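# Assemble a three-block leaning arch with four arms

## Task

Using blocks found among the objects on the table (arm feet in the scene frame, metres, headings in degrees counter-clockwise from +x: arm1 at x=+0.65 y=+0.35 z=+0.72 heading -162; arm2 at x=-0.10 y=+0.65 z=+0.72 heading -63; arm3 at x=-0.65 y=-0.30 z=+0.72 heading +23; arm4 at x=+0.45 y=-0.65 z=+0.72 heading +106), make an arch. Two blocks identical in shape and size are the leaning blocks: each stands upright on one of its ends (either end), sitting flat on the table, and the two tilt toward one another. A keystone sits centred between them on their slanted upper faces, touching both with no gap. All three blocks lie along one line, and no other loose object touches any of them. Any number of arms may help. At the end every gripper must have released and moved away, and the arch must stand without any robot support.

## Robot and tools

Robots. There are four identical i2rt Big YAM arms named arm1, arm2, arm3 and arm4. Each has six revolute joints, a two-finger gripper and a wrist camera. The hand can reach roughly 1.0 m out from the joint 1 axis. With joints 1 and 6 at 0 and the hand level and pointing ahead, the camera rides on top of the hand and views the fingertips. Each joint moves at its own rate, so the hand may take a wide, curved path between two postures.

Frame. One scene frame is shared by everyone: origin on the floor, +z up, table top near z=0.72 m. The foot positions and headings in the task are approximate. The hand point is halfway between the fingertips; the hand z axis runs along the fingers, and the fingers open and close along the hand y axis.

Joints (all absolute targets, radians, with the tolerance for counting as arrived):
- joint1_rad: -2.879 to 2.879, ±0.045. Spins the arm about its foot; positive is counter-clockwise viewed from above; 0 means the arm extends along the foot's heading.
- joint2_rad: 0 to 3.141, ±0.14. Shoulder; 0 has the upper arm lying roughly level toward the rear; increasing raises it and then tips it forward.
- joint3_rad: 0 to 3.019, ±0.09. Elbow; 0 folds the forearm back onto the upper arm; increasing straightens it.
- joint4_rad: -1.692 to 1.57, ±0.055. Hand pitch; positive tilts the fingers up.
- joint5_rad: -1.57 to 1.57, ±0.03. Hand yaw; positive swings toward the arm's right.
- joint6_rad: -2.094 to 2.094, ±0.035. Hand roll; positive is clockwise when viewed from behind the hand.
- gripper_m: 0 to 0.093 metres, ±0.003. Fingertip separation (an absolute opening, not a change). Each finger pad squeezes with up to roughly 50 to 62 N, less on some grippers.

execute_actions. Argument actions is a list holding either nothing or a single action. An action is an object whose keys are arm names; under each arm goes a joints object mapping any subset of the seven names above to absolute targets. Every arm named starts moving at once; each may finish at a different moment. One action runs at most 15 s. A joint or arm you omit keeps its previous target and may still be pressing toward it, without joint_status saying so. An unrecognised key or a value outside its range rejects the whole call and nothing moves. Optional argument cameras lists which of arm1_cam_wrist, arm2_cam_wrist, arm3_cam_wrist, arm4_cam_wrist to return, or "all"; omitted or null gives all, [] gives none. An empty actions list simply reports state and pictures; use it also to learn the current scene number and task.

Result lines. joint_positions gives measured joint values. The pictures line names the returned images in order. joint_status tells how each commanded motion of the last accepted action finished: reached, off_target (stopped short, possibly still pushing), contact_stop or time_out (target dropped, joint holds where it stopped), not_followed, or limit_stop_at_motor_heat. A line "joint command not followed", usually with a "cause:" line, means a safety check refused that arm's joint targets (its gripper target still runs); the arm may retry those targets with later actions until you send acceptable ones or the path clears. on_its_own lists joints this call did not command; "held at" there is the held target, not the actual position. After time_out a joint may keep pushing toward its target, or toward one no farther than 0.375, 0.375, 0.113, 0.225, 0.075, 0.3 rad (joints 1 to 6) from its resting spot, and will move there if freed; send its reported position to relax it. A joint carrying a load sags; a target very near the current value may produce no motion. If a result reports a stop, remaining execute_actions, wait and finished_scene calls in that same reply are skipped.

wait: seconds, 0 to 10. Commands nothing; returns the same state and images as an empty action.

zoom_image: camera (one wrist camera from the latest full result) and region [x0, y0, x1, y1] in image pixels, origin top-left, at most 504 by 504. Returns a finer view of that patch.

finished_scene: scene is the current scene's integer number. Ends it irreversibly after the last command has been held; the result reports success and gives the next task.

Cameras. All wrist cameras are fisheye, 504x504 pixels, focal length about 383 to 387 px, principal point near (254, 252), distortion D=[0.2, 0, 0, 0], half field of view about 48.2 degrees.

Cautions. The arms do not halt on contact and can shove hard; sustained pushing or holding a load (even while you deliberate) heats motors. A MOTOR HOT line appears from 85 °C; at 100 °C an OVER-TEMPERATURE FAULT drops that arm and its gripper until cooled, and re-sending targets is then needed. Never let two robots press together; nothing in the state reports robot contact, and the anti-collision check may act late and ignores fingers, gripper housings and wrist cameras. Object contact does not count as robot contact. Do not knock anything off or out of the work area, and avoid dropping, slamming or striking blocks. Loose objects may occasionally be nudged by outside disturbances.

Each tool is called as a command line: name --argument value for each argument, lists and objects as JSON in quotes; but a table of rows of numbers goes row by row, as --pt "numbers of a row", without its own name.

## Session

execute_actions --actions '[{"arm3":{"joints":{"joint1_rad":0,"joint2_rad":1.3,"joint3_rad":1.9,"joint4_rad":-1.69,"joint5_rad":0,"joint6_rad":0}},"arm2":{"joints":{"joint1_rad":0,"joint2_rad":1.3,"joint3_rad":1.9,"joint4_rad":-1.69,"joint5_rad":0,"joint6_rad":0}},"arm1":{"joints":{"joint1_rad":0,"joint2_rad":1.3,"joint3_rad":1.9,"joint4_rad":-1.69,"joint5_rad":0,"joint6_rad":0}},"arm4":{"joints":{"joint1_rad":0,"joint2_rad":1.3,"joint3_rad":1.9,"joint4_rad":-1.69,"joint5_rad":0,"joint6_rad":0}}}]'

Scene clock: 1.97 s.
arm1.joint_positions: joint1_rad=-0.010 joint2_rad=+1.299 joint3_rad=+1.856 joint4_rad=-1.678 joint5_rad=+0.003 joint6_rad=-0.008 gripper_m=+0.094
arm1.joint_status: all done
arm1.hand: x=+0.2529 y=+0.2355 z=+1.2949 quat_wxyz=(-0.027, -0.964, -0.139, +0.223) (m; scene frame)
arm2.joint_positions: joint1_rad=+0.000 joint2_rad=+1.299 joint3_rad=+1.874 joint4_rad=-1.673 joint5_rad=+0.000 joint6_rad=+0.011 gripper_m=+0.095
arm2.joint_status: all done
joint sent to its limit — the command would take arm2.joint4_rad past its lower limit, so that joint was sent only as far as its limit.
arm2.hand: x=+0.0774 y=+0.2715 z=+1.2567 quat_wxyz=(-0.193, -0.532, -0.814, +0.130) (m; scene frame)
arm3.joint_positions: joint1_rad=+0.000 joint2_rad=+1.297 joint3_rad=+1.887 joint4_rad=-1.677 joint5_rad=+0.002 joint6_rad=-0.016 gripper_m=+0.095
arm3.joint_status: all done
arm3.hand: x=-0.2687 y=-0.1359 z=+1.2796 quat_wxyz=(-0.236, +0.202, -0.950, -0.044) (m; scene frame)
arm4.joint_positions: joint1_rad=+0.010 joint2_rad=+1.288 joint3_rad=+1.873 joint4_rad=-1.680 joint5_rad=+0.003 joint6_rad=+0.011 gripper_m=+0.094
arm4.joint_status: all done
arm4.hand: x=+0.3335 y=-0.2520 z=+1.2835 quat_wxyz=(-0.146, +0.772, -0.592, -0.181) (m; scene frame)
pictures: arm1_cam_wrist, arm2_cam_wrist, arm3_cam_wrist, arm4_cam_wrist
Images, in order (width x height): arm1_cam_wrist 504x504, arm2_cam_wrist 504x504, arm3_cam_wrist 504x504, arm4_cam_wrist 504x504.

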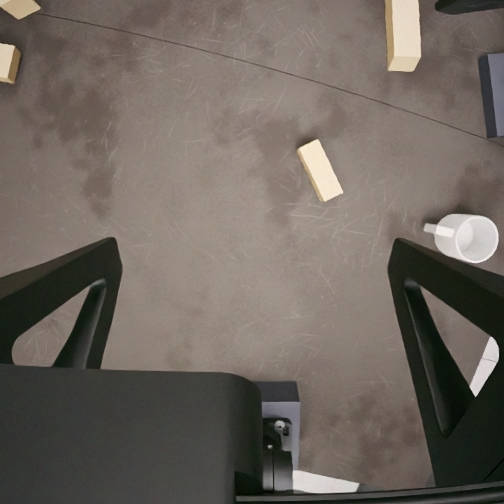

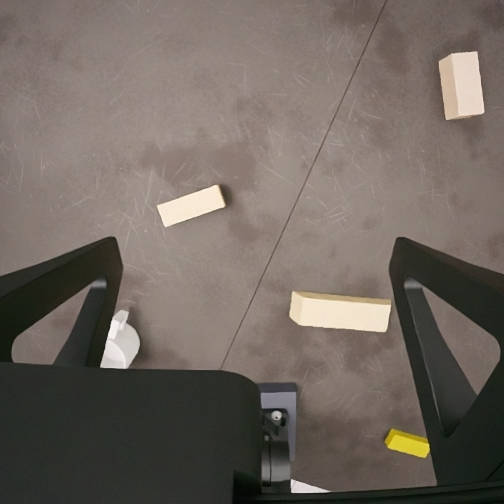

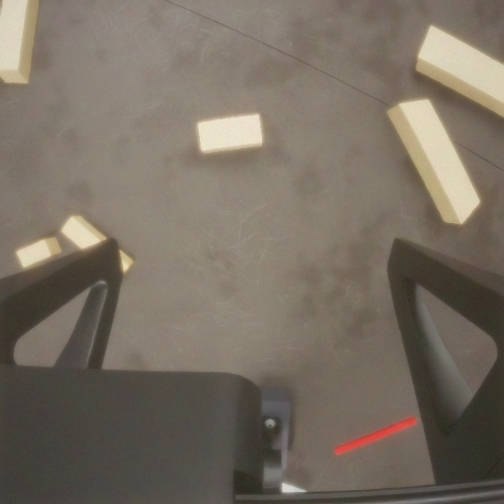

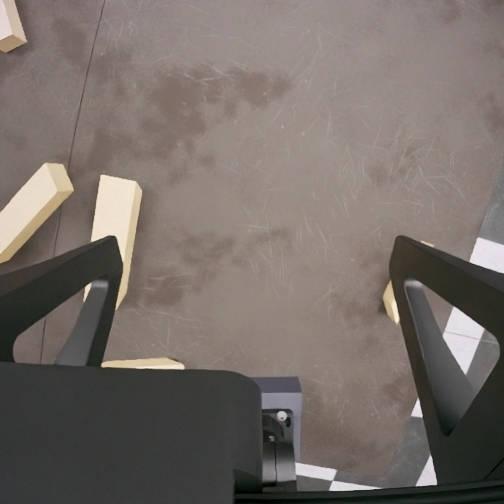

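execute_actions --actions '[{"arm4":{"joints":{"joint1_rad":0.6}},"arm3":{"joints":{"joint1_rad":0.6}}}]' --cameras '["arm4_cam_wrist","arm3_cam_wrist"]'

Scene clock: 8.33 s.
arm1.joint_positions: joint1_rad=-0.010 joint2_rad=+1.299 joint3_rad=+1.856 joint4_rad=-1.678 joint5_rad=+0.003 joint6_rad=-0.008 gripper_m=+0.094
arm1.joint_status: not commanded
arm1.hand: x=+0.2529 y=+0.2355 z=+1.2949 quat_wxyz=(-0.027, -0.964, -0.139, +0.223) (m; scene frame)
arm2.joint_positions: joint1_rad=+0.000 joint2_rad=+1.299 joint3_rad=+1.874 joint4_rad=-1.673 joint5_rad=+0.000 joint6_rad=+0.011 gripper_m=+0.095
arm2.joint_status: not commanded
arm2.hand: x=+0.0774 y=+0.2715 z=+1.2567 quat_wxyz=(-0.193, -0.532, -0.814, +0.130) (m; scene frame)
arm3.joint_positions: joint1_rad=+0.597 joint2_rad=+1.297 joint3_rad=+1.887 joint4_rad=-1.677 joint5_rad=+0.001 joint6_rad=-0.014 gripper_m=+0.095
arm3.joint_status: all done
arm3.hand: x=-0.4266 y=+0.0516 z=+1.2790 quat_wxyz=(-0.211, +0.472, -0.849, -0.112) (m; scene frame)
arm4.joint_positions: joint1_rad=+0.597 joint2_rad=+1.293 joint3_rad=+1.873 joint4_rad=-1.680 joint5_rad=+0.001 joint6_rad=+0.009 gripper_m=+0.094
arm4.joint_status: all done
arm4.hand: x=+0.1295 y=-0.3780 z=+1.2787 quat_wxyz=(-0.081, +0.911, -0.344, -0.211) (m; scene frame)
pictures: arm3_cam_wrist, arm4_cam_wrist
Images, in order (width x height): arm3_cam_wrist 504x504, arm4_cam_wrist 504x504.

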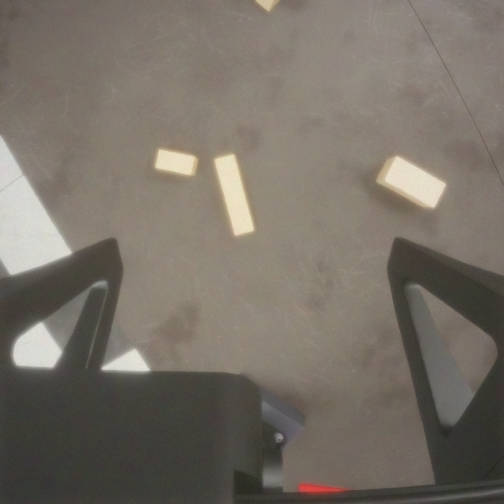

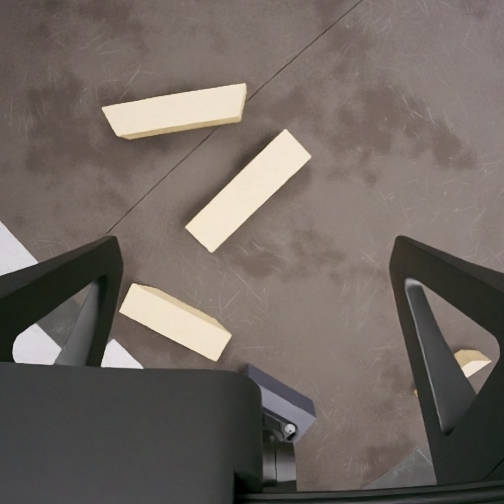

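execute_actions --actions '[{"arm4":{"joints":{"joint1_rad":1.15,"joint2_rad":1.12,"joint3_rad":0.684,"joint4_rad":-1.13,"joint6_rad":-0.53}},"arm3":{"joints":{"joint1_rad":-0.5,"joint2_rad":2.45,"joint3_rad":2.28,"joint4_rad":-1.38,"joint6_rad":1.4}}}]' --cameras '["arm4_cam_wrist","arm3_cam_wrist"]'

Scene clock: 25.10 s.
arm1.joint_positions: joint1_rad=-0.010 joint2_rad=+1.299 joint3_rad=+1.856 joint4_rad=-1.678 joint5_rad=+0.003 joint6_rad=-0.008 gripper_m=+0.094
arm1.joint_status: not commanded
arm1.hand: x=+0.2529 y=+0.2355 z=+1.2949 quat_wxyz=(-0.027, -0.964, -0.139, +0.223) (m; scene frame)
arm2.joint_positions: joint1_rad=+0.000 joint2_rad=+1.299 joint3_rad=+1.874 joint4_rad=-1.673 joint5_rad=+0.000 joint6_rad=+0.011 gripper_m=+0.095
arm2.joint_status: not commanded
arm2.hand: x=+0.0774 y=+0.2715 z=+1.2567 quat_wxyz=(-0.193, -0.532, -0.814, +0.130) (m; scene frame)
arm3.joint_positions: joint1_rad=-0.490 joint2_rad=+2.428 joint3_rad=+2.269 joint4_rad=-1.377 joint5_rad=+0.001 joint6_rad=+1.384 gripper_m=+0.095
arm3.joint_status: all done
arm3.hand: x=+0.0835 y=-0.3642 z=+0.7925 quat_wxyz=(-0.015, -0.671, -0.742, -0.009) (m; scene frame)
arm4.joint_positions: joint1_rad=+1.147 joint2_rad=+1.126 joint3_rad=+0.682 joint4_rad=-1.141 joint5_rad=+0.001 joint6_rad=-0.519 gripper_m=+0.094
arm4.joint_status: all done
arm4.hand: x=+0.1906 y=-0.6084 z=+0.8691 quat_wxyz=(+0.005, +0.984, +0.177, +0.014) (m; scene frame)
pictures: arm3_cam_wrist, arm4_cam_wrist
Images, in order (width x height): arm3_cam_wrist 504x504, arm4_cam_wrist 504x504.

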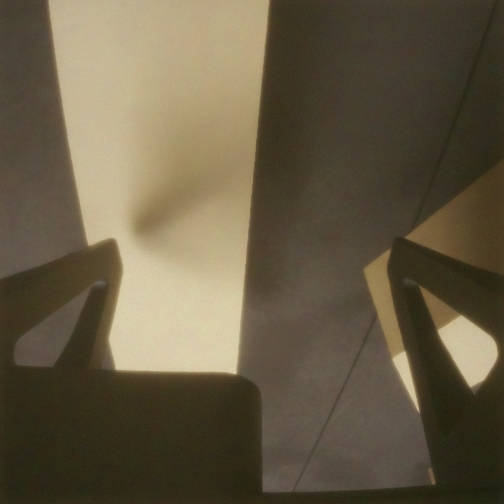

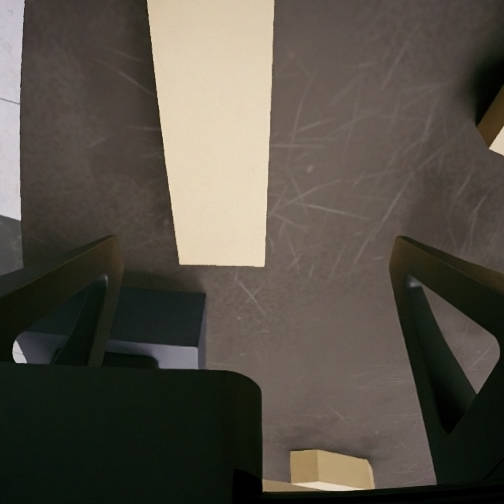

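execute_actions --actions '[{"arm4":{"joints":{"joint1_rad":1.27,"joint2_rad":1.32,"joint3_rad":0.71,"joint4_rad":-0.96,"joint6_rad":-0.40}},"arm3":{"joints":{"joint2_rad":2.5,"joint3_rad":2.42,"joint4_rad":-1.45}}}]' --cameras '["arm4_cam_wrist","arm3_cam_wrist"]'

Scene clock: 37.37 s.
arm1.joint_positions: joint1_rad=-0.010 joint2_rad=+1.299 joint3_rad=+1.856 joint4_rad=-1.678 joint5_rad=+0.003 joint6_rad=-0.008 gripper_m=+0.094
arm1.joint_status: not commanded
arm1.hand: x=+0.2529 y=+0.2355 z=+1.2949 quat_wxyz=(-0.027, -0.964, -0.139, +0.223) (m; scene frame)
arm2.joint_positions: joint1_rad=+0.000 joint2_rad=+1.299 joint3_rad=+1.874 joint4_rad=-1.673 joint5_rad=+0.000 joint6_rad=+0.011 gripper_m=+0.095
arm2.joint_status: not commanded
arm2.hand: x=+0.0774 y=+0.2715 z=+1.2567 quat_wxyz=(-0.193, -0.532, -0.814, +0.130) (m; scene frame)
arm3.joint_positions: joint1_rad=-0.490 joint2_rad=+2.473 joint3_rad=+2.366 joint4_rad=-1.437 joint5_rad=+0.001 joint6_rad=+1.385 gripper_m=+0.095
arm3.joint_status: all done
arm3.hand: x=+0.0926 y=-0.3650 z=+0.7967 quat_wxyz=(-0.012, -0.671, -0.741, -0.007) (m; scene frame)
arm4.joint_positions: joint1_rad=+1.268 joint2_rad=+1.324 joint3_rad=+0.682 joint4_rad=-0.971 joint5_rad=+0.001 joint6_rad=-0.411 gripper_m=+0.094
arm4.joint_status: all done
arm4.hand: x=+0.1588 y=-0.6388 z=+0.8169 quat_wxyz=(+0.008, +0.983, +0.183, +0.027) (m; scene frame)
pictures: arm3_cam_wrist, arm4_cam_wrist
Images, in order (width x height): arm3_cam_wrist 504x504, arm4_cam_wrist 504x504.

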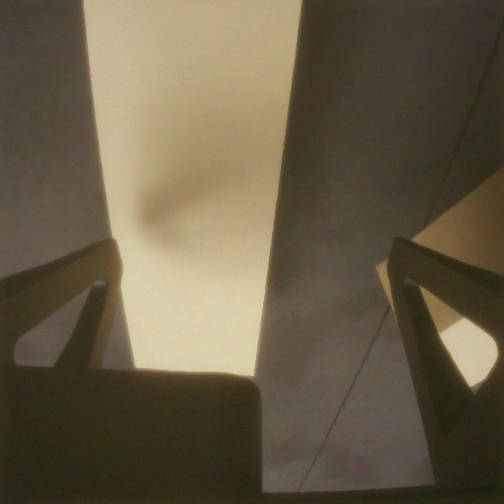

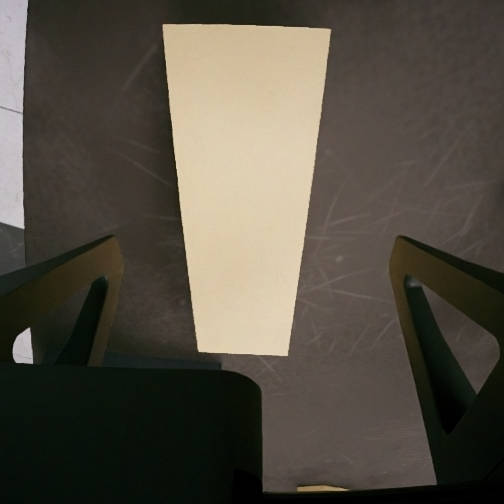

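execute_actions --actions '[{"arm4":{"joints":{"joint2_rad":1.55,"joint3_rad":0.667,"joint4_rad":-0.69}},"arm3":{"joints":{"joint4_rad":-1.3}}}]' --cameras '[]'

execute_actions --actions '[{"arm4":{"joints":{"gripper_m":0}},"arm3":{"joints":{"joint2_rad":2.56}}}]' --cameras '["arm4_cam_wrist","arm3_cam_wrist"]'

Scene clock: 49.07 s.
arm1.joint_positions: joint1_rad=-0.010 joint2_rad=+1.299 joint3_rad=+1.856 joint4_rad=-1.678 joint5_rad=+0.003 joint6_rad=-0.008 gripper_m=+0.094
arm1.joint_status: not commanded
arm1.hand: x=+0.2529 y=+0.2355 z=+1.2949 quat_wxyz=(-0.027, -0.964, -0.139, +0.223) (m; scene frame)
arm2.joint_positions: joint1_rad=+0.000 joint2_rad=+1.299 joint3_rad=+1.874 joint4_rad=-1.673 joint5_rad=+0.000 joint6_rad=+0.011 gripper_m=+0.095
arm2.joint_status: not commanded
arm2.hand: x=+0.0774 y=+0.2715 z=+1.2567 quat_wxyz=(-0.193, -0.532, -0.814, +0.130) (m; scene frame)
arm3.joint_positions: joint1_rad=-0.490 joint2_rad=+2.473 joint3_rad=+2.366 joint4_rad=-1.315 joint5_rad=+0.001 joint6_rad=+1.385 gripper_m=+0.095
arm3.joint_status: all done
arm3.hand: x=+0.1222 y=-0.3675 z=+0.7993 quat_wxyz=(-0.060, -0.669, -0.740, -0.043) (m; scene frame)
arm4.joint_positions: joint1_rad=+1.268 joint2_rad=+1.553 joint3_rad=+0.667 joint4_rad=-0.701 joint5_rad=+0.001 joint6_rad=-0.411 gripper_m=+0.094
arm4.joint_status: all done
arm4.hand: x=+0.1304 y=-0.6378 z=+0.7450 quat_wxyz=(+0.005, +0.983, +0.183, +0.015) (m; scene frame)
pictures: none
No camera images: the call's "cameras" was empty. Leave "cameras" out to get every camera's image.

Scene clock: 50.00 s.
arm1.joint_positions: joint1_rad=-0.010 joint2_rad=+1.299 joint3_rad=+1.856 joint4_rad=-1.678 joint5_rad=+0.003 joint6_rad=-0.008 gripper_m=+0.094
arm1.joint_status: not commanded
arm1.hand: x=+0.2529 y=+0.2355 z=+1.2949 quat_wxyz=(-0.027, -0.964, -0.139, +0.223) (m; scene frame)
arm2.joint_positions: joint1_rad=+0.000 joint2_rad=+1.299 joint3_rad=+1.874 joint4_rad=-1.673 joint5_rad=+0.000 joint6_rad=+0.011 gripper_m=+0.095
arm2.joint_status: not commanded
arm2.hand: x=+0.0774 y=+0.2715 z=+1.2567 quat_wxyz=(-0.193, -0.532, -0.814, +0.130) (m; scene frame)
arm3.joint_positions: joint1_rad=-0.490 joint2_rad=+2.537 joint3_rad=+2.373 joint4_rad=-1.313 joint5_rad=+0.001 joint6_rad=+1.385 gripper_m=+0.095
arm3.joint_status: all done
arm3.hand: x=+0.1168 y=-0.3672 z=+0.7545 quat_wxyz=(-0.039, -0.670, -0.741, -0.027) (m; scene frame)
arm4.joint_positions: joint1_rad=+1.268 joint2_rad=+1.553 joint3_rad=+0.667 joint4_rad=-0.700 joint5_rad=-0.001 joint6_rad=-0.407 gripper_m=+0.062
arm4.joint_status: gripper_m off_target (ended at +0.062, target +0.000)
arm4.hand: x=+0.1302 y=-0.6381 z=+0.7450 quat_wxyz=(+0.006, +0.983, +0.181, +0.014) (m; scene frame)
pictures: arm3_cam_wrist, arm4_cam_wrist
Images, in order (width x height): arm3_cam_wrist 504x504, arm4_cam_wrist 504x504.

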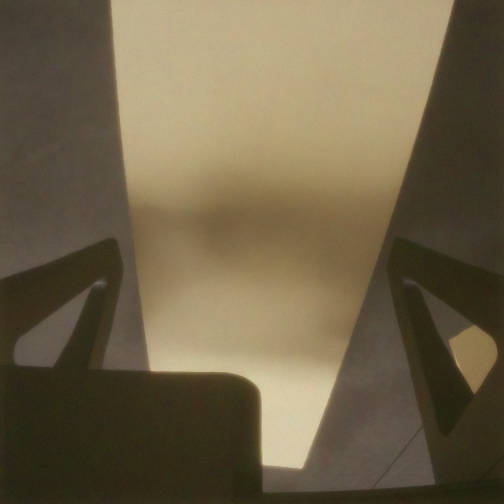

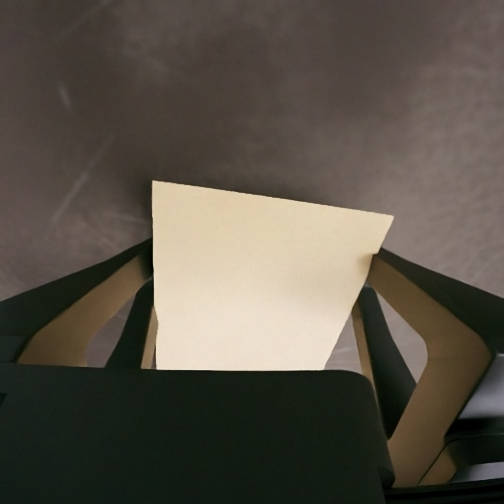

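execute_actions --actions '[{"arm4":{"joints":{"gripper_m":0.093}},"arm3":{"joints":{"gripper_m":0}}}]' --cameras '[]'

execute_actions --actions '[{"arm4":{"joints":{"joint2_rad":1.48,"joint3_rad":0.58,"joint4_rad":-0.67}},"arm3":{"joints":{"joint2_rad":2.0}}}]' --cameras '[]'

execute_actions --actions '[{"arm4":{"joints":{"gripper_m":0}},"arm3":{"joints":{"joint1_rad":0.06,"joint2_rad":1.3,"joint3_rad":1.05,"joint4_rad":-0.1,"joint6_rad":0}}}]' --cameras '["arm4_cam_wrist"]'

Scene clock: 58.33 s.
arm1.joint_positions: joint1_rad=-0.010 joint2_rad=+1.299 joint3_rad=+1.856 joint4_rad=-1.678 joint5_rad=+0.003 joint6_rad=-0.008 gripper_m=+0.094
arm1.joint_status: not commanded
arm1.hand: x=+0.2529 y=+0.2355 z=+1.2949 quat_wxyz=(-0.027, -0.964, -0.139, +0.223) (m; scene frame)
arm2.joint_positions: joint1_rad=+0.000 joint2_rad=+1.299 joint3_rad=+1.874 joint4_rad=-1.673 joint5_rad=+0.000 joint6_rad=+0.011 gripper_m=+0.095
arm2.joint_status: not commanded
arm2.hand: x=+0.0774 y=+0.2715 z=+1.2567 quat_wxyz=(-0.193, -0.532, -0.814, +0.130) (m; scene frame)
arm3.joint_positions: joint1_rad=-0.490 joint2_rad=+2.537 joint3_rad=+2.373 joint4_rad=-1.311 joint5_rad=+0.000 joint6_rad=+1.387 gripper_m=+0.061
arm3.joint_status: gripper_m off_target (ended at +0.061, target +0.000)
arm3.hand: x=+0.1173 y=-0.3671 z=+0.7545 quat_wxyz=(-0.039, -0.671, -0.740, -0.028) (m; scene frame)
arm4.joint_positions: joint1_rad=+1.268 joint2_rad=+1.553 joint3_rad=+0.667 joint4_rad=-0.700 joint5_rad=-0.001 joint6_rad=-0.407 gripper_m=+0.093
arm4.joint_status: all done
arm4.hand: x=+0.1302 y=-0.6381 z=+0.7450 quat_wxyz=(+0.006, +0.983, +0.181, +0.014) (m; scene frame)
pictures: none
No camera images: the call's "cameras" was empty. Leave "cameras" out to get every camera's image.

Scene clock: 60.20 s.
arm1.joint_positions: joint1_rad=-0.010 joint2_rad=+1.299 joint3_rad=+1.856 joint4_rad=-1.678 joint5_rad=+0.003 joint6_rad=-0.008 gripper_m=+0.094
arm1.joint_status: not commanded
arm1.hand: x=+0.2529 y=+0.2355 z=+1.2949 quat_wxyz=(-0.027, -0.964, -0.139, +0.223) (m; scene frame)
arm2.joint_positions: joint1_rad=+0.000 joint2_rad=+1.299 joint3_rad=+1.874 joint4_rad=-1.673 joint5_rad=+0.000 joint6_rad=+0.011 gripper_m=+0.095
arm2.joint_status: not commanded
arm2.hand: x=+0.0774 y=+0.2715 z=+1.2567 quat_wxyz=(-0.193, -0.532, -0.814, +0.130) (m; scene frame)
arm3.joint_positions: joint1_rad=-0.490 joint2_rad=+2.032 joint3_rad=+2.401 joint4_rad=-1.311 joint5_rad=+0.000 joint6_rad=+1.389 gripper_m=+0.061
arm3.joint_status: all done
arm3.hand: x=+0.0971 y=-0.3643 z=+1.1496 quat_wxyz=(-0.247, -0.639, -0.704, -0.186) (m; scene frame)
arm4.joint_positions: joint1_rad=+1.268 joint2_rad=+1.476 joint3_rad=+0.579 joint4_rad=-0.678 joint5_rad=-0.001 joint6_rad=-0.407 gripper_m=+0.093
arm4.joint_status: all done
arm4.hand: x=+0.1600 y=-0.6394 z=+0.7463 quat_wxyz=(+0.004, +0.983, +0.181, +0.009) (m; scene frame)
pictures: none
No camera images: the call's "cameras" was empty. Leave "cameras" out to get every camera's image.

Scene clock: 62.30 s.
arm1.joint_positions: joint1_rad=-0.010 joint2_rad=+1.299 joint3_rad=+1.856 joint4_rad=-1.678 joint5_rad=+0.003 joint6_rad=-0.008 gripper_m=+0.094
arm1.joint_status: not commanded
arm1.hand: x=+0.2529 y=+0.2355 z=+1.2949 quat_wxyz=(-0.027, -0.964, -0.139, +0.223) (m; scene frame)
arm2.joint_positions: joint1_rad=+0.000 joint2_rad=+1.299 joint3_rad=+1.874 joint4_rad=-1.673 joint5_rad=+0.000 joint6_rad=+0.011 gripper_m=+0.095
arm2.joint_status: not commanded
arm2.hand: x=+0.0774 y=+0.2715 z=+1.2567 quat_wxyz=(-0.193, -0.532, -0.814, +0.130) (m; scene frame)
arm3.joint_positions: joint1_rad=+0.051 joint2_rad=+1.337 joint3_rad=+1.014 joint4_rad=-0.146 joint5_rad=+0.001 joint6_rad=+0.017 gripper_m=+0.061
arm3.joint_status: all done
arm3.hand: x=-0.1290 y=-0.0445 z=+1.0529 quat_wxyz=(-0.509, +0.185, -0.832, -0.120) (m; scene frame)
arm4.joint_positions: joint1_rad=+1.268 joint2_rad=+1.476 joint3_rad=+0.579 joint4_rad=-0.676 joint5_rad=+0.000 joint6_rad=-0.407 gripper_m=+0.060
arm4.joint_status: gripper_m off_target (ended at +0.060, target +0.000)
arm4.hand: x=+0.1594 y=-0.6392 z=+0.7463 quat_wxyz=(+0.004, +0.983, +0.181, +0.008) (m; scene frame)
pictures: arm4_cam_wrist
Images, in order (width x height): arm4_cam_wrist 504x504.

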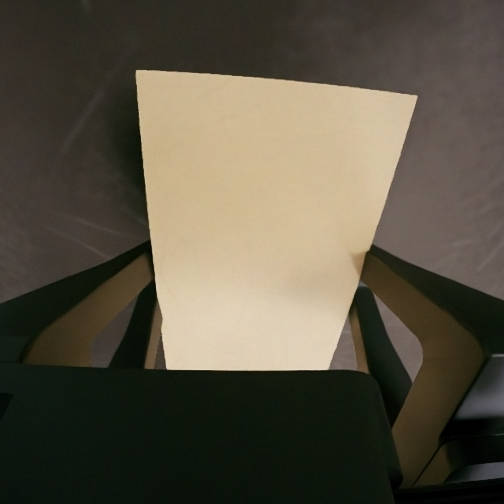

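execute_actions --actions '[{"arm4":{"joints":{"joint2_rad":1.2,"joint3_rad":0.8,"joint4_rad":-1.15}}}]' --cameras '[]'

execute_actions --actions '[{"arm4":{"joints":{"joint1_rad":0,"joint2_rad":1.75,"joint3_rad":1.24,"joint4_rad":-1.05,"joint6_rad":0.87}}}]' --cameras '[]'

execute_actions --actions '[{"arm4":{"joints":{"joint2_rad":1.91,"joint4_rad":-0.88}}}]' --cameras '[]'

execute_actions --actions '[{"arm4":{"joints":{"gripper_m":0.093}}}]' --cameras '[]'

execute_actions --actions '[{"arm4":{"joints":{"joint2_rad":1.6,"joint4_rad":-1.2}}}]' --cameras '[]'

execute_actions --actions '[{"arm4":{"joints":{"joint1_rad":0.83,"joint2_rad":2.02,"joint3_rad":1.63,"joint4_rad":-1.17,"joint6_rad":1.63}},"arm1":{"joints":{"joint1_rad":0.68,"joint2_rad":2.0,"joint3_rad":1.66,"joint4_rad":-1.2}}}]' --cameras '["arm4_cam_wrist","arm1_cam_wrist"]'

Scene clock: 83.03 s.
arm1.joint_positions: joint1_rad=-0.010 joint2_rad=+1.299 joint3_rad=+1.856 joint4_rad=-1.678 joint5_rad=+0.003 joint6_rad=-0.008 gripper_m=+0.094
arm1.joint_status: not commanded
arm1.hand: x=+0.2529 y=+0.2355 z=+1.2949 quat_wxyz=(-0.027, -0.964, -0.139, +0.223) (m; scene frame)
arm2.joint_positions: joint1_rad=+0.000 joint2_rad=+1.299 joint3_rad=+1.874 joint4_rad=-1.673 joint5_rad=+0.000 joint6_rad=+0.011 gripper_m=+0.095
arm2.joint_status: not commanded
arm2.hand: x=+0.0774 y=+0.2715 z=+1.2567 quat_wxyz=(-0.193, -0.532, -0.814, +0.130) (m; scene frame)
arm3.joint_positions: joint1_rad=+0.051 joint2_rad=+1.337 joint3_rad=+1.014 joint4_rad=-0.146 joint5_rad=+0.001 joint6_rad=+0.016 gripper_m=+0.061
arm3.joint_status: not commanded
arm3.hand: x=-0.1290 y=-0.0445 z=+1.0529 quat_wxyz=(-0.509, +0.186, -0.832, -0.120) (m; scene frame)
arm4.joint_positions: joint1_rad=+1.268 joint2_rad=+1.197 joint3_rad=+0.791 joint4_rad=-1.138 joint5_rad=+0.000 joint6_rad=-0.407 gripper_m=+0.060
arm4.joint_status: all done
arm4.hand: x=+0.1445 y=-0.6381 z=+0.8876 quat_wxyz=(+0.001, +0.983, +0.181, -0.006) (m; scene frame)
pictures: none
No camera images: the call's "cameras" was empty. Leave "cameras" out to get every camera's image.

Scene clock: 85.03 s.
arm1.joint_positions: joint1_rad=-0.010 joint2_rad=+1.299 joint3_rad=+1.856 joint4_rad=-1.678 joint5_rad=+0.003 joint6_rad=-0.008 gripper_m=+0.094
arm1.joint_status: not commanded
arm1.hand: x=+0.2529 y=+0.2355 z=+1.2949 quat_wxyz=(-0.027, -0.964, -0.139, +0.223) (m; scene frame)
arm2.joint_positions: joint1_rad=+0.000 joint2_rad=+1.299 joint3_rad=+1.874 joint4_rad=-1.673 joint5_rad=+0.000 joint6_rad=+0.011 gripper_m=+0.095
arm2.joint_status: not commanded
arm2.hand: x=+0.0774 y=+0.2715 z=+1.2567 quat_wxyz=(-0.193, -0.532, -0.814, +0.130) (m; scene frame)
arm3.joint_positions: joint1_rad=+0.051 joint2_rad=+1.337 joint3_rad=+1.014 joint4_rad=-0.146 joint5_rad=+0.001 joint6_rad=+0.016 gripper_m=+0.061
arm3.joint_status: not commanded
arm3.hand: x=-0.1290 y=-0.0445 z=+1.0529 quat_wxyz=(-0.509, +0.186, -0.832, -0.120) (m; scene frame)
arm4.joint_positions: joint1_rad=-0.003 joint2_rad=+1.765 joint3_rad=+1.219 joint4_rad=-1.040 joint5_rad=+0.004 joint6_rad=+0.859 gripper_m=+0.060
arm4.joint_status: all done
arm4.hand: x=+0.3271 y=-0.1834 z=+0.8222 quat_wxyz=(-0.006, +0.466, -0.885, +0.013) (m; scene frame)
pictures: none
No camera images: the call's "cameras" was empty. Leave "cameras" out to get every camera's image.

Scene clock: 85.93 s.
arm1.joint_positions: joint1_rad=-0.010 joint2_rad=+1.299 joint3_rad=+1.856 joint4_rad=-1.678 joint5_rad=+0.003 joint6_rad=-0.008 gripper_m=+0.094
arm1.joint_status: not commanded
arm1.hand: x=+0.2529 y=+0.2355 z=+1.2949 quat_wxyz=(-0.027, -0.964, -0.139, +0.223) (m; scene frame)
arm2.joint_positions: joint1_rad=+0.000 joint2_rad=+1.299 joint3_rad=+1.874 joint4_rad=-1.673 joint5_rad=+0.000 joint6_rad=+0.011 gripper_m=+0.095
arm2.joint_status: not commanded
arm2.hand: x=+0.0774 y=+0.2715 z=+1.2567 quat_wxyz=(-0.193, -0.532, -0.814, +0.130) (m; scene frame)
arm3.joint_positions: joint1_rad=+0.051 joint2_rad=+1.337 joint3_rad=+1.014 joint4_rad=-0.146 joint5_rad=+0.001 joint6_rad=+0.016 gripper_m=+0.061
arm3.joint_status: not commanded
arm3.hand: x=-0.1290 y=-0.0445 z=+1.0529 quat_wxyz=(-0.509, +0.186, -0.832, -0.120) (m; scene frame)
arm4.joint_positions: joint1_rad=-0.004 joint2_rad=+1.909 joint3_rad=+1.219 joint4_rad=-0.893 joint5_rad=+0.000 joint6_rad=+0.863 gripper_m=+0.060
arm4.joint_status: all done
arm4.hand: x=+0.3235 y=-0.1651 z=+0.7536 quat_wxyz=(-0.004, +0.463, -0.886, +0.011) (m; scene frame)
pictures: none
No camera images: the call's "cameras" was empty. Leave "cameras" out to get every camera's image.

Scene clock: 86.63 s.
arm1.joint_positions: joint1_rad=-0.010 joint2_rad=+1.299 joint3_rad=+1.856 joint4_rad=-1.678 joint5_rad=+0.003 joint6_rad=-0.008 gripper_m=+0.094
arm1.joint_status: not commanded
arm1.hand: x=+0.2529 y=+0.2355 z=+1.2949 quat_wxyz=(-0.027, -0.964, -0.139, +0.223) (m; scene frame)
arm2.joint_positions: joint1_rad=+0.000 joint2_rad=+1.299 joint3_rad=+1.874 joint4_rad=-1.673 joint5_rad=+0.000 joint6_rad=+0.011 gripper_m=+0.095
arm2.joint_status: not commanded
arm2.hand: x=+0.0774 y=+0.2715 z=+1.2567 quat_wxyz=(-0.193, -0.532, -0.814, +0.130) (m; scene frame)
arm3.joint_positions: joint1_rad=+0.051 joint2_rad=+1.337 joint3_rad=+1.014 joint4_rad=-0.146 joint5_rad=+0.001 joint6_rad=+0.016 gripper_m=+0.061
arm3.joint_status: not commanded
arm3.hand: x=-0.1290 y=-0.0445 z=+1.0529 quat_wxyz=(-0.509, +0.186, -0.832, -0.120) (m; scene frame)
arm4.joint_positions: joint1_rad=-0.004 joint2_rad=+1.909 joint3_rad=+1.219 joint4_rad=-0.891 joint5_rad=+0.000 joint6_rad=+0.863 gripper_m=+0.093
arm4.joint_status: all done
arm4.hand: x=+0.3234 y=-0.1645 z=+0.7536 quat_wxyz=(-0.005, +0.463, -0.886, +0.010) (m; scene frame)
pictures: none
No camera images: the call's "cameras" was empty. Leave "cameras" out to get every camera's image.

Scene clock: 87.90 s.
arm1.joint_positions: joint1_rad=-0.010 joint2_rad=+1.299 joint3_rad=+1.856 joint4_rad=-1.678 joint5_rad=+0.003 joint6_rad=-0.008 gripper_m=+0.094
arm1.joint_status: not commanded
arm1.hand: x=+0.2529 y=+0.2355 z=+1.2949 quat_wxyz=(-0.027, -0.964, -0.139, +0.223) (m; scene frame)
arm2.joint_positions: joint1_rad=+0.000 joint2_rad=+1.299 joint3_rad=+1.874 joint4_rad=-1.673 joint5_rad=+0.000 joint6_rad=+0.011 gripper_m=+0.095
arm2.joint_status: not commanded
arm2.hand: x=+0.0774 y=+0.2715 z=+1.2567 quat_wxyz=(-0.193, -0.532, -0.814, +0.130) (m; scene frame)
arm3.joint_positions: joint1_rad=+0.051 joint2_rad=+1.337 joint3_rad=+1.014 joint4_rad=-0.146 joint5_rad=+0.001 joint6_rad=+0.016 gripper_m=+0.061
arm3.joint_status: not commanded
arm3.hand: x=-0.1290 y=-0.0445 z=+1.0529 quat_wxyz=(-0.509, +0.186, -0.832, -0.120) (m; scene frame)
arm4.joint_positions: joint1_rad=-0.004 joint2_rad=+1.589 joint3_rad=+1.219 joint4_rad=-1.189 joint5_rad=+0.000 joint6_rad=+0.863 gripper_m=+0.093
arm4.joint_status: all done
arm4.hand: x=+0.3334 y=-0.2105 z=+0.9016 quat_wxyz=(-0.007, +0.464, -0.886, +0.000) (m; scene frame)
pictures: none
No camera images: the call's "cameras" was empty. Leave "cameras" out to get every camera's image.

Scene clock: 89.63 s.
arm1.joint_positions: joint1_rad=+0.683 joint2_rad=+2.009 joint3_rad=+1.640 joint4_rad=-1.212 joint5_rad=+0.000 joint6_rad=-0.006 gripper_m=+0.094
arm1.joint_status: all done
arm1.hand: x=+0.3152 y=-0.1438 z=+0.8612 quat_wxyz=(+0.004, -0.883, -0.470, -0.003) (m; scene frame)
arm2.joint_positions: joint1_rad=+0.000 joint2_rad=+1.299 joint3_rad=+1.874 joint4_rad=-1.673 joint5_rad=+0.000 joint6_rad=+0.011 gripper_m=+0.095
arm2.joint_status: not commanded
arm2.hand: x=+0.0774 y=+0.2715 z=+1.2567 quat_wxyz=(-0.193, -0.532, -0.814, +0.130) (m; scene frame)
arm3.joint_positions: joint1_rad=+0.051 joint2_rad=+1.337 joint3_rad=+1.014 joint4_rad=-0.146 joint5_rad=+0.001 joint6_rad=+0.016 gripper_m=+0.061
arm3.joint_status: not commanded
arm3.hand: x=-0.1290 y=-0.0445 z=+1.0529 quat_wxyz=(-0.509, +0.186, -0.832, -0.120) (m; scene frame)
arm4.joint_positions: joint1_rad=+0.832 joint2_rad=+2.022 joint3_rad=+1.594 joint4_rad=-1.168 joint5_rad=-0.002 joint6_rad=+1.619 gripper_m=+0.093
arm4.joint_status: all done
arm4.hand: x=-0.0734 y=-0.3802 z=+0.8095 quat_wxyz=(-0.012, +0.498, -0.867, +0.017) (m; scene frame)
pictures: arm1_cam_wrist, arm4_cam_wrist
Images, in order (width x height): arm1_cam_wrist 504x504, arm4_cam_wrist 504x504.

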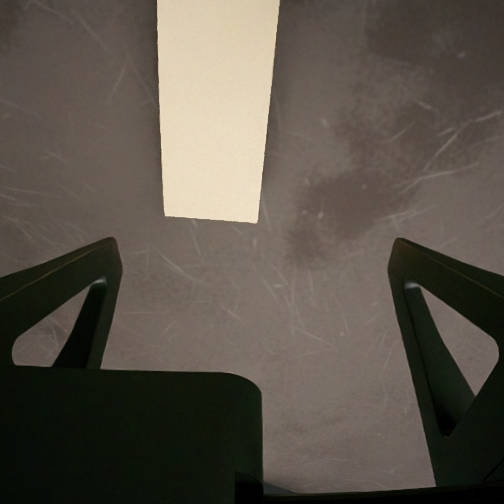

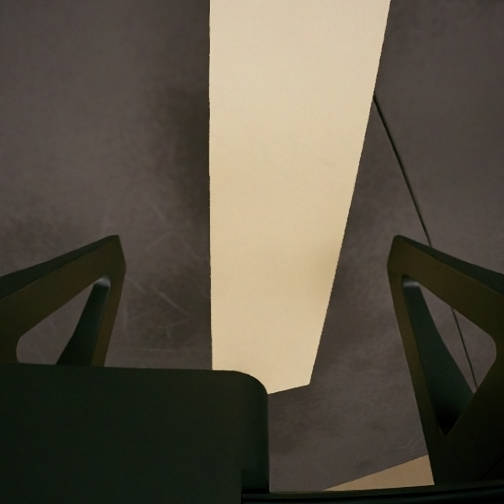

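execute_actions --actions '[{"arm4":{"joints":{"joint2_rad":1.98,"joint3_rad":1.53,"joint4_rad":-1.1,"joint6_rad":-1.51}},"arm1":{"joints":{"joint1_rad":0.72,"joint2_rad":2.12,"joint3_rad":1.7,"joint4_rad":-1.12}}}]' --cameras '["arm4_cam_wrist","arm1_cam_wrist"]'

execute_actions --actions '[{"arm4":{"joints":{"joint2_rad":2.08,"joint4_rad":-1.0}},"arm1":{"joints":{"joint2_rad":2.22,"joint4_rad":-1.02}}}]' --cameras '["arm4_cam_wrist","arm1_cam_wrist"]'

Scene clock: 103.20 s.
arm1.joint_positions: joint1_rad=+0.714 joint2_rad=+2.114 joint3_rad=+1.662 joint4_rad=-1.132 joint5_rad=+0.000 joint6_rad=-0.006 gripper_m=+0.094
arm1.joint_status: all done
arm1.hand: x=+0.3206 y=-0.1694 z=+0.8068 quat_wxyz=(+0.005, -0.875, -0.484, -0.004) (m; scene frame)
arm2.joint_positions: joint1_rad=+0.000 joint2_rad=+1.299 joint3_rad=+1.874 joint4_rad=-1.673 joint5_rad=+0.000 joint6_rad=+0.011 gripper_m=+0.095
arm2.joint_status: not commanded
arm2.hand: x=+0.0774 y=+0.2715 z=+1.2567 quat_wxyz=(-0.193, -0.532, -0.814, +0.130) (m; scene frame)
arm3.joint_positions: joint1_rad=+0.051 joint2_rad=+1.337 joint3_rad=+1.014 joint4_rad=-0.146 joint5_rad=+0.001 joint6_rad=+0.016 gripper_m=+0.061
arm3.joint_status: not commanded
arm3.hand: x=-0.1290 y=-0.0445 z=+1.0529 quat_wxyz=(-0.509, +0.186, -0.832, -0.120) (m; scene frame)
arm4.joint_positions: joint1_rad=+0.832 joint2_rad=+1.970 joint3_rad=+1.534 joint4_rad=-1.112 joint5_rad=-0.002 joint6_rad=-1.499 gripper_m=+0.093
arm4.joint_status: all done
arm4.hand: x=-0.0683 y=-0.3829 z=+0.8180 quat_wxyz=(-0.004, +0.873, +0.488, -0.002) (m; scene frame)
pictures: arm1_cam_wrist, arm4_cam_wrist
Images, in order (width x height): arm1_cam_wrist 504x504, arm4_cam_wrist 504x504.

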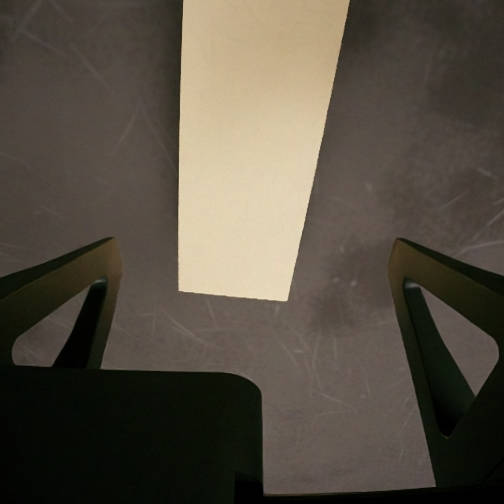

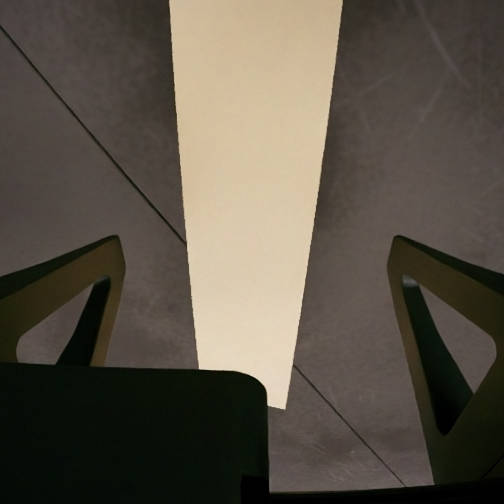

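Scene clock: 104.30 s.
arm1.joint_positions: joint1_rad=+0.714 joint2_rad=+2.215 joint3_rad=+1.663 joint4_rad=-1.032 joint5_rad=+0.000 joint6_rad=-0.006 gripper_m=+0.094
arm1.joint_status: all done
arm1.hand: x=+0.3154 y=-0.1771 z=+0.7464 quat_wxyz=(+0.005, -0.875, -0.484, -0.005) (m; scene frame)
arm2.joint_positions: joint1_rad=+0.000 joint2_rad=+1.299 joint3_rad=+1.874 joint4_rad=-1.673 joint5_rad=+0.000 joint6_rad=+0.011 gripper_m=+0.095
arm2.joint_status: not commanded
arm2.hand: x=+0.0774 y=+0.2715 z=+1.2567 quat_wxyz=(-0.193, -0.532, -0.814, +0.130) (m; scene frame)
arm3.joint_positions: joint1_rad=+0.051 joint2_rad=+1.337 joint3_rad=+1.014 joint4_rad=-0.146 joint5_rad=+0.001 joint6_rad=+0.016 gripper_m=+0.061
arm3.joint_status: not commanded
arm3.hand: x=-0.1290 y=-0.0445 z=+1.0529 quat_wxyz=(-0.509, +0.186, -0.832, -0.120) (m; scene frame)
arm4.joint_positions: joint1_rad=+0.832 joint2_rad=+2.079 joint3_rad=+1.524 joint4_rad=-1.010 joint5_rad=-0.002 joint6_rad=-1.500 gripper_m=+0.093
arm4.joint_status: all done
arm4.hand: x=-0.0746 y=-0.3794 z=+0.7532 quat_wxyz=(+0.004, +0.873, +0.488, +0.003) (m; scene frame)
pictures: arm1_cam_wrist, arm4_cam_wrist
Images, in order (width x height): arm1_cam_wrist 504x504, arm4_cam_wrist 504x504.

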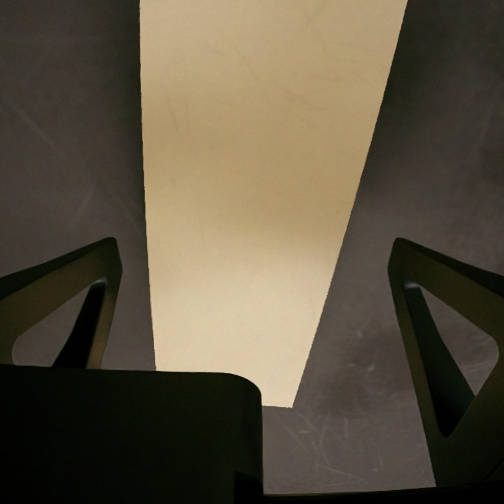

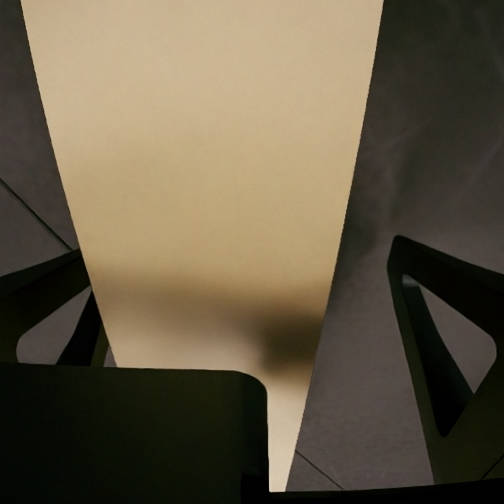

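execute_actions --actions '[{"arm4":{"joints":{"gripper_m":0}},"arm1":{"joints":{"gripper_m":0}},"arm2":{"joints":{"joint1_rad":-0.1,"joint2_rad":1.5,"joint3_rad":0.6,"joint4_rad":1.2}}}]' --cameras '[]'

execute_actions --actions '[{"arm4":{"joints":{"joint2_rad":1.5,"joint4_rad":-1.4}},"arm1":{"joints":{"joint1_rad":0.3,"joint2_rad":1.4,"joint4_rad":-1.69}}}]' --cameras '[]'

execute_actions --actions '[{"arm4":{"joints":{"joint1_rad":-0.085,"joint2_rad":1.1,"joint3_rad":0.7,"joint4_rad":0.45,"joint6_rad":-0.38}},"arm3":{"joints":{"joint1_rad":-0.23}}}]' --cameras '[]'

execute_actions --actions '[{"arm4":{"joints":{"joint2_rad":1.58,"joint4_rad":0.99}},"arm3":{"joints":{"joint2_rad":2.05,"joint3_rad":1.52,"joint4_rad":0.28}},"arm1":{"joints":{"joint1_rad":0.59,"joint2_rad":1.95,"joint3_rad":2.1,"joint4_rad":-1.69,"joint6_rad":0.71}}}]' --cameras '["arm2_cam_wrist"]'

Scene clock: 124.07 s.
arm1.joint_positions: joint1_rad=+0.715 joint2_rad=+2.215 joint3_rad=+1.663 joint4_rad=-1.032 joint5_rad=-0.002 joint6_rad=-0.005 gripper_m=+0.059
arm1.joint_status: gripper_m off_target (ended at +0.059, target +0.000)
arm1.hand: x=+0.3158 y=-0.1774 z=+0.7464 quat_wxyz=(+0.004, -0.875, -0.483, -0.005) (m; scene frame)
arm2.joint_positions: joint1_rad=-0.099 joint2_rad=+1.519 joint3_rad=+0.599 joint4_rad=+1.182 joint5_rad=+0.000 joint6_rad=+0.011 gripper_m=+0.095
arm2.joint_status: all done
arm2.hand: x=+0.0747 y=+0.1411 z=+1.0258 quat_wxyz=(-0.644, -0.355, -0.496, +0.462) (m; scene frame)
arm3.joint_positions: joint1_rad=+0.051 joint2_rad=+1.337 joint3_rad=+1.014 joint4_rad=-0.146 joint5_rad=+0.001 joint6_rad=+0.016 gripper_m=+0.061
arm3.joint_status: not commanded
arm3.hand: x=-0.1290 y=-0.0445 z=+1.0529 quat_wxyz=(-0.509, +0.186, -0.832, -0.120) (m; scene frame)
arm4.joint_positions: joint1_rad=+0.832 joint2_rad=+2.079 joint3_rad=+1.523 joint4_rad=-1.007 joint5_rad=-0.001 joint6_rad=-1.503 gripper_m=+0.047
arm4.joint_status: gripper_m off_target (ended at +0.047, target +0.000)
arm4.hand: x=-0.0746 y=-0.3793 z=+0.7532 quat_wxyz=(+0.003, +0.872, +0.490, +0.003) (m; scene frame)
pictures: none
No camera images: the call's "cameras" was empty. Leave "cameras" out to get every camera's image.

Scene clock: 125.80 s.
arm1.joint_positions: joint1_rad=+0.304 joint2_rad=+1.410 joint3_rad=+1.679 joint4_rad=-1.686 joint5_rad=+0.000 joint6_rad=-0.001 gripper_m=+0.059
arm1.joint_status: all done
arm1.hand: x=+0.2933 y=+0.1074 z=+1.1743 quat_wxyz=(-0.021, -0.953, -0.292, +0.075) (m; scene frame)
arm2.joint_positions: joint1_rad=-0.099 joint2_rad=+1.519 joint3_rad=+0.599 joint4_rad=+1.182 joint5_rad=+0.000 joint6_rad=+0.011 gripper_m=+0.095
arm2.joint_status: not commanded
arm2.hand: x=+0.0747 y=+0.1411 z=+1.0258 quat_wxyz=(-0.644, -0.355, -0.496, +0.462) (m; scene frame)
arm3.joint_positions: joint1_rad=+0.051 joint2_rad=+1.337 joint3_rad=+1.014 joint4_rad=-0.146 joint5_rad=+0.001 joint6_rad=+0.016 gripper_m=+0.061
arm3.joint_status: not commanded
arm3.hand: x=-0.1290 y=-0.0445 z=+1.0529 quat_wxyz=(-0.509, +0.186, -0.832, -0.120) (m; scene frame)
arm4.joint_positions: joint1_rad=+0.832 joint2_rad=+1.521 joint3_rad=+1.500 joint4_rad=-1.396 joint5_rad=-0.001 joint6_rad=-1.503 gripper_m=+0.047
arm4.joint_status: all done
arm4.hand: x=+0.0112 y=-0.4248 z=+1.0348 quat_wxyz=(-0.058, +0.870, +0.489, -0.037) (m; scene frame)
pictures: none
No camera images: the call's "cameras" was empty. Leave "cameras" out to get every camera's image.

Scene clock: 127.73 s.
arm1.joint_positions: joint1_rad=+0.304 joint2_rad=+1.410 joint3_rad=+1.679 joint4_rad=-1.686 joint5_rad=+0.000 joint6_rad=-0.001 gripper_m=+0.059
arm1.joint_status: not commanded
arm1.hand: x=+0.2933 y=+0.1074 z=+1.1743 quat_wxyz=(-0.021, -0.953, -0.292, +0.075) (m; scene frame)
arm2.joint_positions: joint1_rad=-0.099 joint2_rad=+1.519 joint3_rad=+0.599 joint4_rad=+1.182 joint5_rad=+0.000 joint6_rad=+0.011 gripper_m=+0.095
arm2.joint_status: not commanded
arm2.hand: x=+0.0747 y=+0.1411 z=+1.0258 quat_wxyz=(-0.644, -0.355, -0.496, +0.462) (m; scene frame)
arm3.joint_positions: joint1_rad=-0.238 joint2_rad=+1.337 joint3_rad=+1.014 joint4_rad=-0.146 joint5_rad=+0.002 joint6_rad=+0.013 gripper_m=+0.061
arm3.joint_status: all done
arm3.hand: x=-0.0780 y=-0.2044 z=+1.0533 quat_wxyz=(-0.522, +0.065, -0.850, -0.044) (m; scene frame)
arm4.joint_positions: joint1_rad=-0.084 joint2_rad=+1.122 joint3_rad=+0.664 joint4_rad=+0.407 joint5_rad=+0.001 joint6_rad=-0.388 gripper_m=+0.047
arm4.joint_status: all done
arm4.hand: x=+0.3569 y=-0.1514 z=+1.0970 quat_wxyz=(-0.537, +0.640, -0.347, -0.427) (m; scene frame)
pictures: none
No camera images: the call's "cameras" was empty. Leave "cameras" out to get every camera's image.

Scene clock: 130.30 s.
arm1.joint_positions: joint1_rad=+0.601 joint2_rad=+1.969 joint3_rad=+2.035 joint4_rad=-1.692 joint5_rad=-0.008 joint6_rad=+0.701 gripper_m=+0.059
arm1.joint_status: all done
arm1.hand: x=+0.2767 y=-0.1164 z=+1.0333 quat_wxyz=(+0.018, -0.995, -0.094, -0.020) (m; scene frame)
arm2.joint_positions: joint1_rad=-0.099 joint2_rad=+1.519 joint3_rad=+0.599 joint4_rad=+1.182 joint5_rad=+0.000 joint6_rad=+0.011 gripper_m=+0.095
arm2.joint_status: not commanded
arm2.hand: x=+0.0747 y=+0.1411 z=+1.0258 quat_wxyz=(-0.644, -0.355, -0.496, +0.462) (m; scene frame)
arm3.joint_positions: joint1_rad=-0.237 joint2_rad=+2.091 joint3_rad=+1.457 joint4_rad=+0.246 joint5_rad=-0.002 joint6_rad=+0.011 gripper_m=+0.061
arm3.joint_status: all done
arm3.hand: x=+0.1412 y=-0.1667 z=+0.8767 quat_wxyz=(-0.555, +0.066, -0.828, -0.049) (m; scene frame)
arm4.joint_positions: joint1_rad=-0.089 joint2_rad=+1.622 joint3_rad=+0.658 joint4_rad=+0.934 joint5_rad=+0.006 joint6_rad=-0.380 gripper_m=+0.047
arm4.joint_status: joint4_rad time_out (moved +0.527 of +0.583); the others done
arm4.on_its_own: joint4_rad reads +0.934 and still pushes toward +0.990 since a time_out
arm4.hand: x=+0.3512 y=-0.0864 z=+0.9611 quat_wxyz=(-0.544, +0.630, -0.349, -0.431) (m; scene frame)
pictures: arm2_cam_wrist
Images, in order (width x height): arm2_cam_wrist 504x504.

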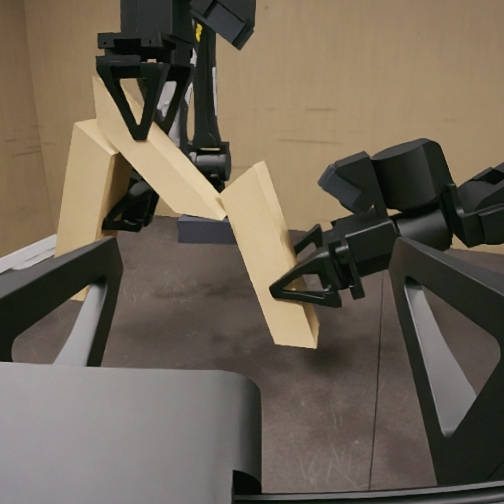

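execute_actions --actions '[{"arm1":{"joints":{"joint2_rad":1.6}}}]' --cameras '[]'

execute_actions --actions '[{"arm1":{"joints":{"joint1_rad":0.25,"joint2_rad":1.6,"joint3_rad":1.25,"joint4_rad":-1.2,"joint6_rad":0}},"arm4":{"joints":{"joint2_rad":1.95,"joint3_rad":0.6,"joint4_rad":1.42}}}]' --cameras '[]'

execute_actions --actions '[{"arm1":{"joints":{"joint2_rad":1.9,"joint4_rad":-0.9}}}]' --cameras '["arm2_cam_wrist","arm1_cam_wrist"]'

Scene clock: 144.47 s.
arm1.joint_positions: joint1_rad=+0.600 joint2_rad=+1.615 joint3_rad=+2.084 joint4_rad=-1.689 joint5_rad=-0.002 joint6_rad=+0.703 gripper_m=+0.059
arm1.joint_status: all done
arm1.hand: x=+0.3185 y=-0.0633 z=+1.2474 quat_wxyz=(-0.124, -0.980, -0.092, +0.123) (m; scene frame)
arm2.joint_positions: joint1_rad=-0.099 joint2_rad=+1.519 joint3_rad=+0.599 joint4_rad=+1.182 joint5_rad=+0.000 joint6_rad=+0.011 gripper_m=+0.095
arm2.joint_status: not commanded
arm2.hand: x=+0.0747 y=+0.1411 z=+1.0258 quat_wxyz=(-0.644, -0.355, -0.496, +0.462) (m; scene frame)
arm3.joint_positions: joint1_rad=-0.237 joint2_rad=+2.089 joint3_rad=+1.457 joint4_rad=+0.246 joint5_rad=-0.002 joint6_rad=+0.011 gripper_m=+0.061
arm3.joint_status: not commanded
arm3.hand: x=+0.1413 y=-0.1667 z=+0.8782 quat_wxyz=(-0.556, +0.066, -0.827, -0.049) (m; scene frame)
arm4.joint_positions: joint1_rad=-0.089 joint2_rad=+1.607 joint3_rad=+0.658 joint4_rad=+0.948 joint5_rad=+0.003 joint6_rad=-0.380 gripper_m=+0.047
arm4.joint_status: not commanded
arm4.hand: x=+0.3507 y=-0.0873 z=+0.9730 quat_wxyz=(-0.551, +0.621, -0.343, -0.439) (m; scene frame)
pictures: none
No camera images: the call's "cameras" was empty. Leave "cameras" out to get every camera's image.

Scene clock: 146.13 s.
arm1.joint_positions: joint1_rad=+0.243 joint2_rad=+1.611 joint3_rad=+1.242 joint4_rad=-1.214 joint5_rad=+0.003 joint6_rad=+0.008 gripper_m=+0.059
arm1.joint_status: all done
arm1.hand: x=+0.2571 y=+0.1184 z=+0.9231 quat_wxyz=(+0.004, -0.966, -0.259, -0.004) (m; scene frame)
arm2.joint_positions: joint1_rad=-0.099 joint2_rad=+1.519 joint3_rad=+0.599 joint4_rad=+1.182 joint5_rad=+0.000 joint6_rad=+0.011 gripper_m=+0.095
arm2.joint_status: not commanded
arm2.hand: x=+0.0747 y=+0.1411 z=+1.0258 quat_wxyz=(-0.644, -0.355, -0.496, +0.462) (m; scene frame)
arm3.joint_positions: joint1_rad=-0.237 joint2_rad=+2.089 joint3_rad=+1.457 joint4_rad=+0.246 joint5_rad=-0.002 joint6_rad=+0.011 gripper_m=+0.061
arm3.joint_status: not commanded
arm3.hand: x=+0.1413 y=-0.1667 z=+0.8782 quat_wxyz=(-0.556, +0.066, -0.827, -0.049) (m; scene frame)
arm4.joint_positions: joint1_rad=-0.089 joint2_rad=+1.968 joint3_rad=+0.585 joint4_rad=+1.377 joint5_rad=+0.001 joint6_rad=-0.381 gripper_m=+0.047
arm4.joint_status: all done
arm4.hand: x=+0.3559 y=-0.1114 z=+0.8541 quat_wxyz=(-0.549, +0.623, -0.343, -0.438) (m; scene frame)
pictures: none
No camera images: the call's "cameras" was empty. Leave "cameras" out to get every camera's image.

Scene clock: 147.23 s.
arm1.joint_positions: joint1_rad=+0.243 joint2_rad=+1.905 joint3_rad=+1.240 joint4_rad=-0.915 joint5_rad=+0.001 joint6_rad=+0.004 gripper_m=+0.059
arm1.joint_status: all done
arm1.hand: x=+0.2134 y=+0.0928 z=+0.7851 quat_wxyz=(+0.003, -0.965, -0.261, -0.002) (m; scene frame)
arm2.joint_positions: joint1_rad=-0.099 joint2_rad=+1.519 joint3_rad=+0.599 joint4_rad=+1.182 joint5_rad=+0.000 joint6_rad=+0.011 gripper_m=+0.095
arm2.joint_status: not commanded
arm2.hand: x=+0.0747 y=+0.1411 z=+1.0258 quat_wxyz=(-0.644, -0.355, -0.496, +0.462) (m; scene frame)
arm3.joint_positions: joint1_rad=-0.237 joint2_rad=+2.089 joint3_rad=+1.457 joint4_rad=+0.246 joint5_rad=-0.002 joint6_rad=+0.011 gripper_m=+0.061
arm3.joint_status: not commanded
arm3.hand: x=+0.1413 y=-0.1667 z=+0.8782 quat_wxyz=(-0.556, +0.066, -0.827, -0.049) (m; scene frame)
arm4.joint_positions: joint1_rad=-0.089 joint2_rad=+1.968 joint3_rad=+0.585 joint4_rad=+1.377 joint5_rad=+0.001 joint6_rad=-0.381 gripper_m=+0.047
arm4.joint_status: not commanded
arm4.hand: x=+0.3559 y=-0.1114 z=+0.8541 quat_wxyz=(-0.549, +0.623, -0.343, -0.438) (m; scene frame)
pictures: arm1_cam_wrist, arm2_cam_wrist
Images, in order (width x height): arm1_cam_wrist 504x504, arm2_cam_wrist 504x504.

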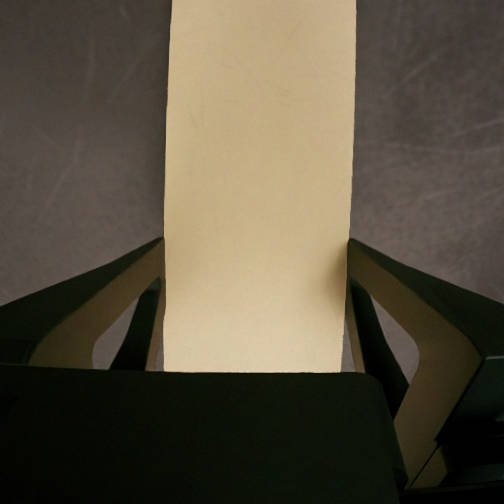

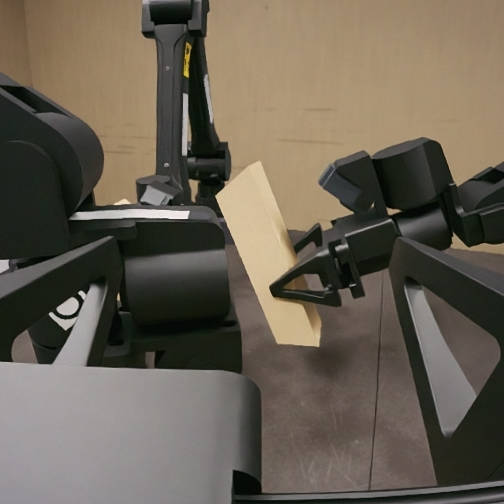

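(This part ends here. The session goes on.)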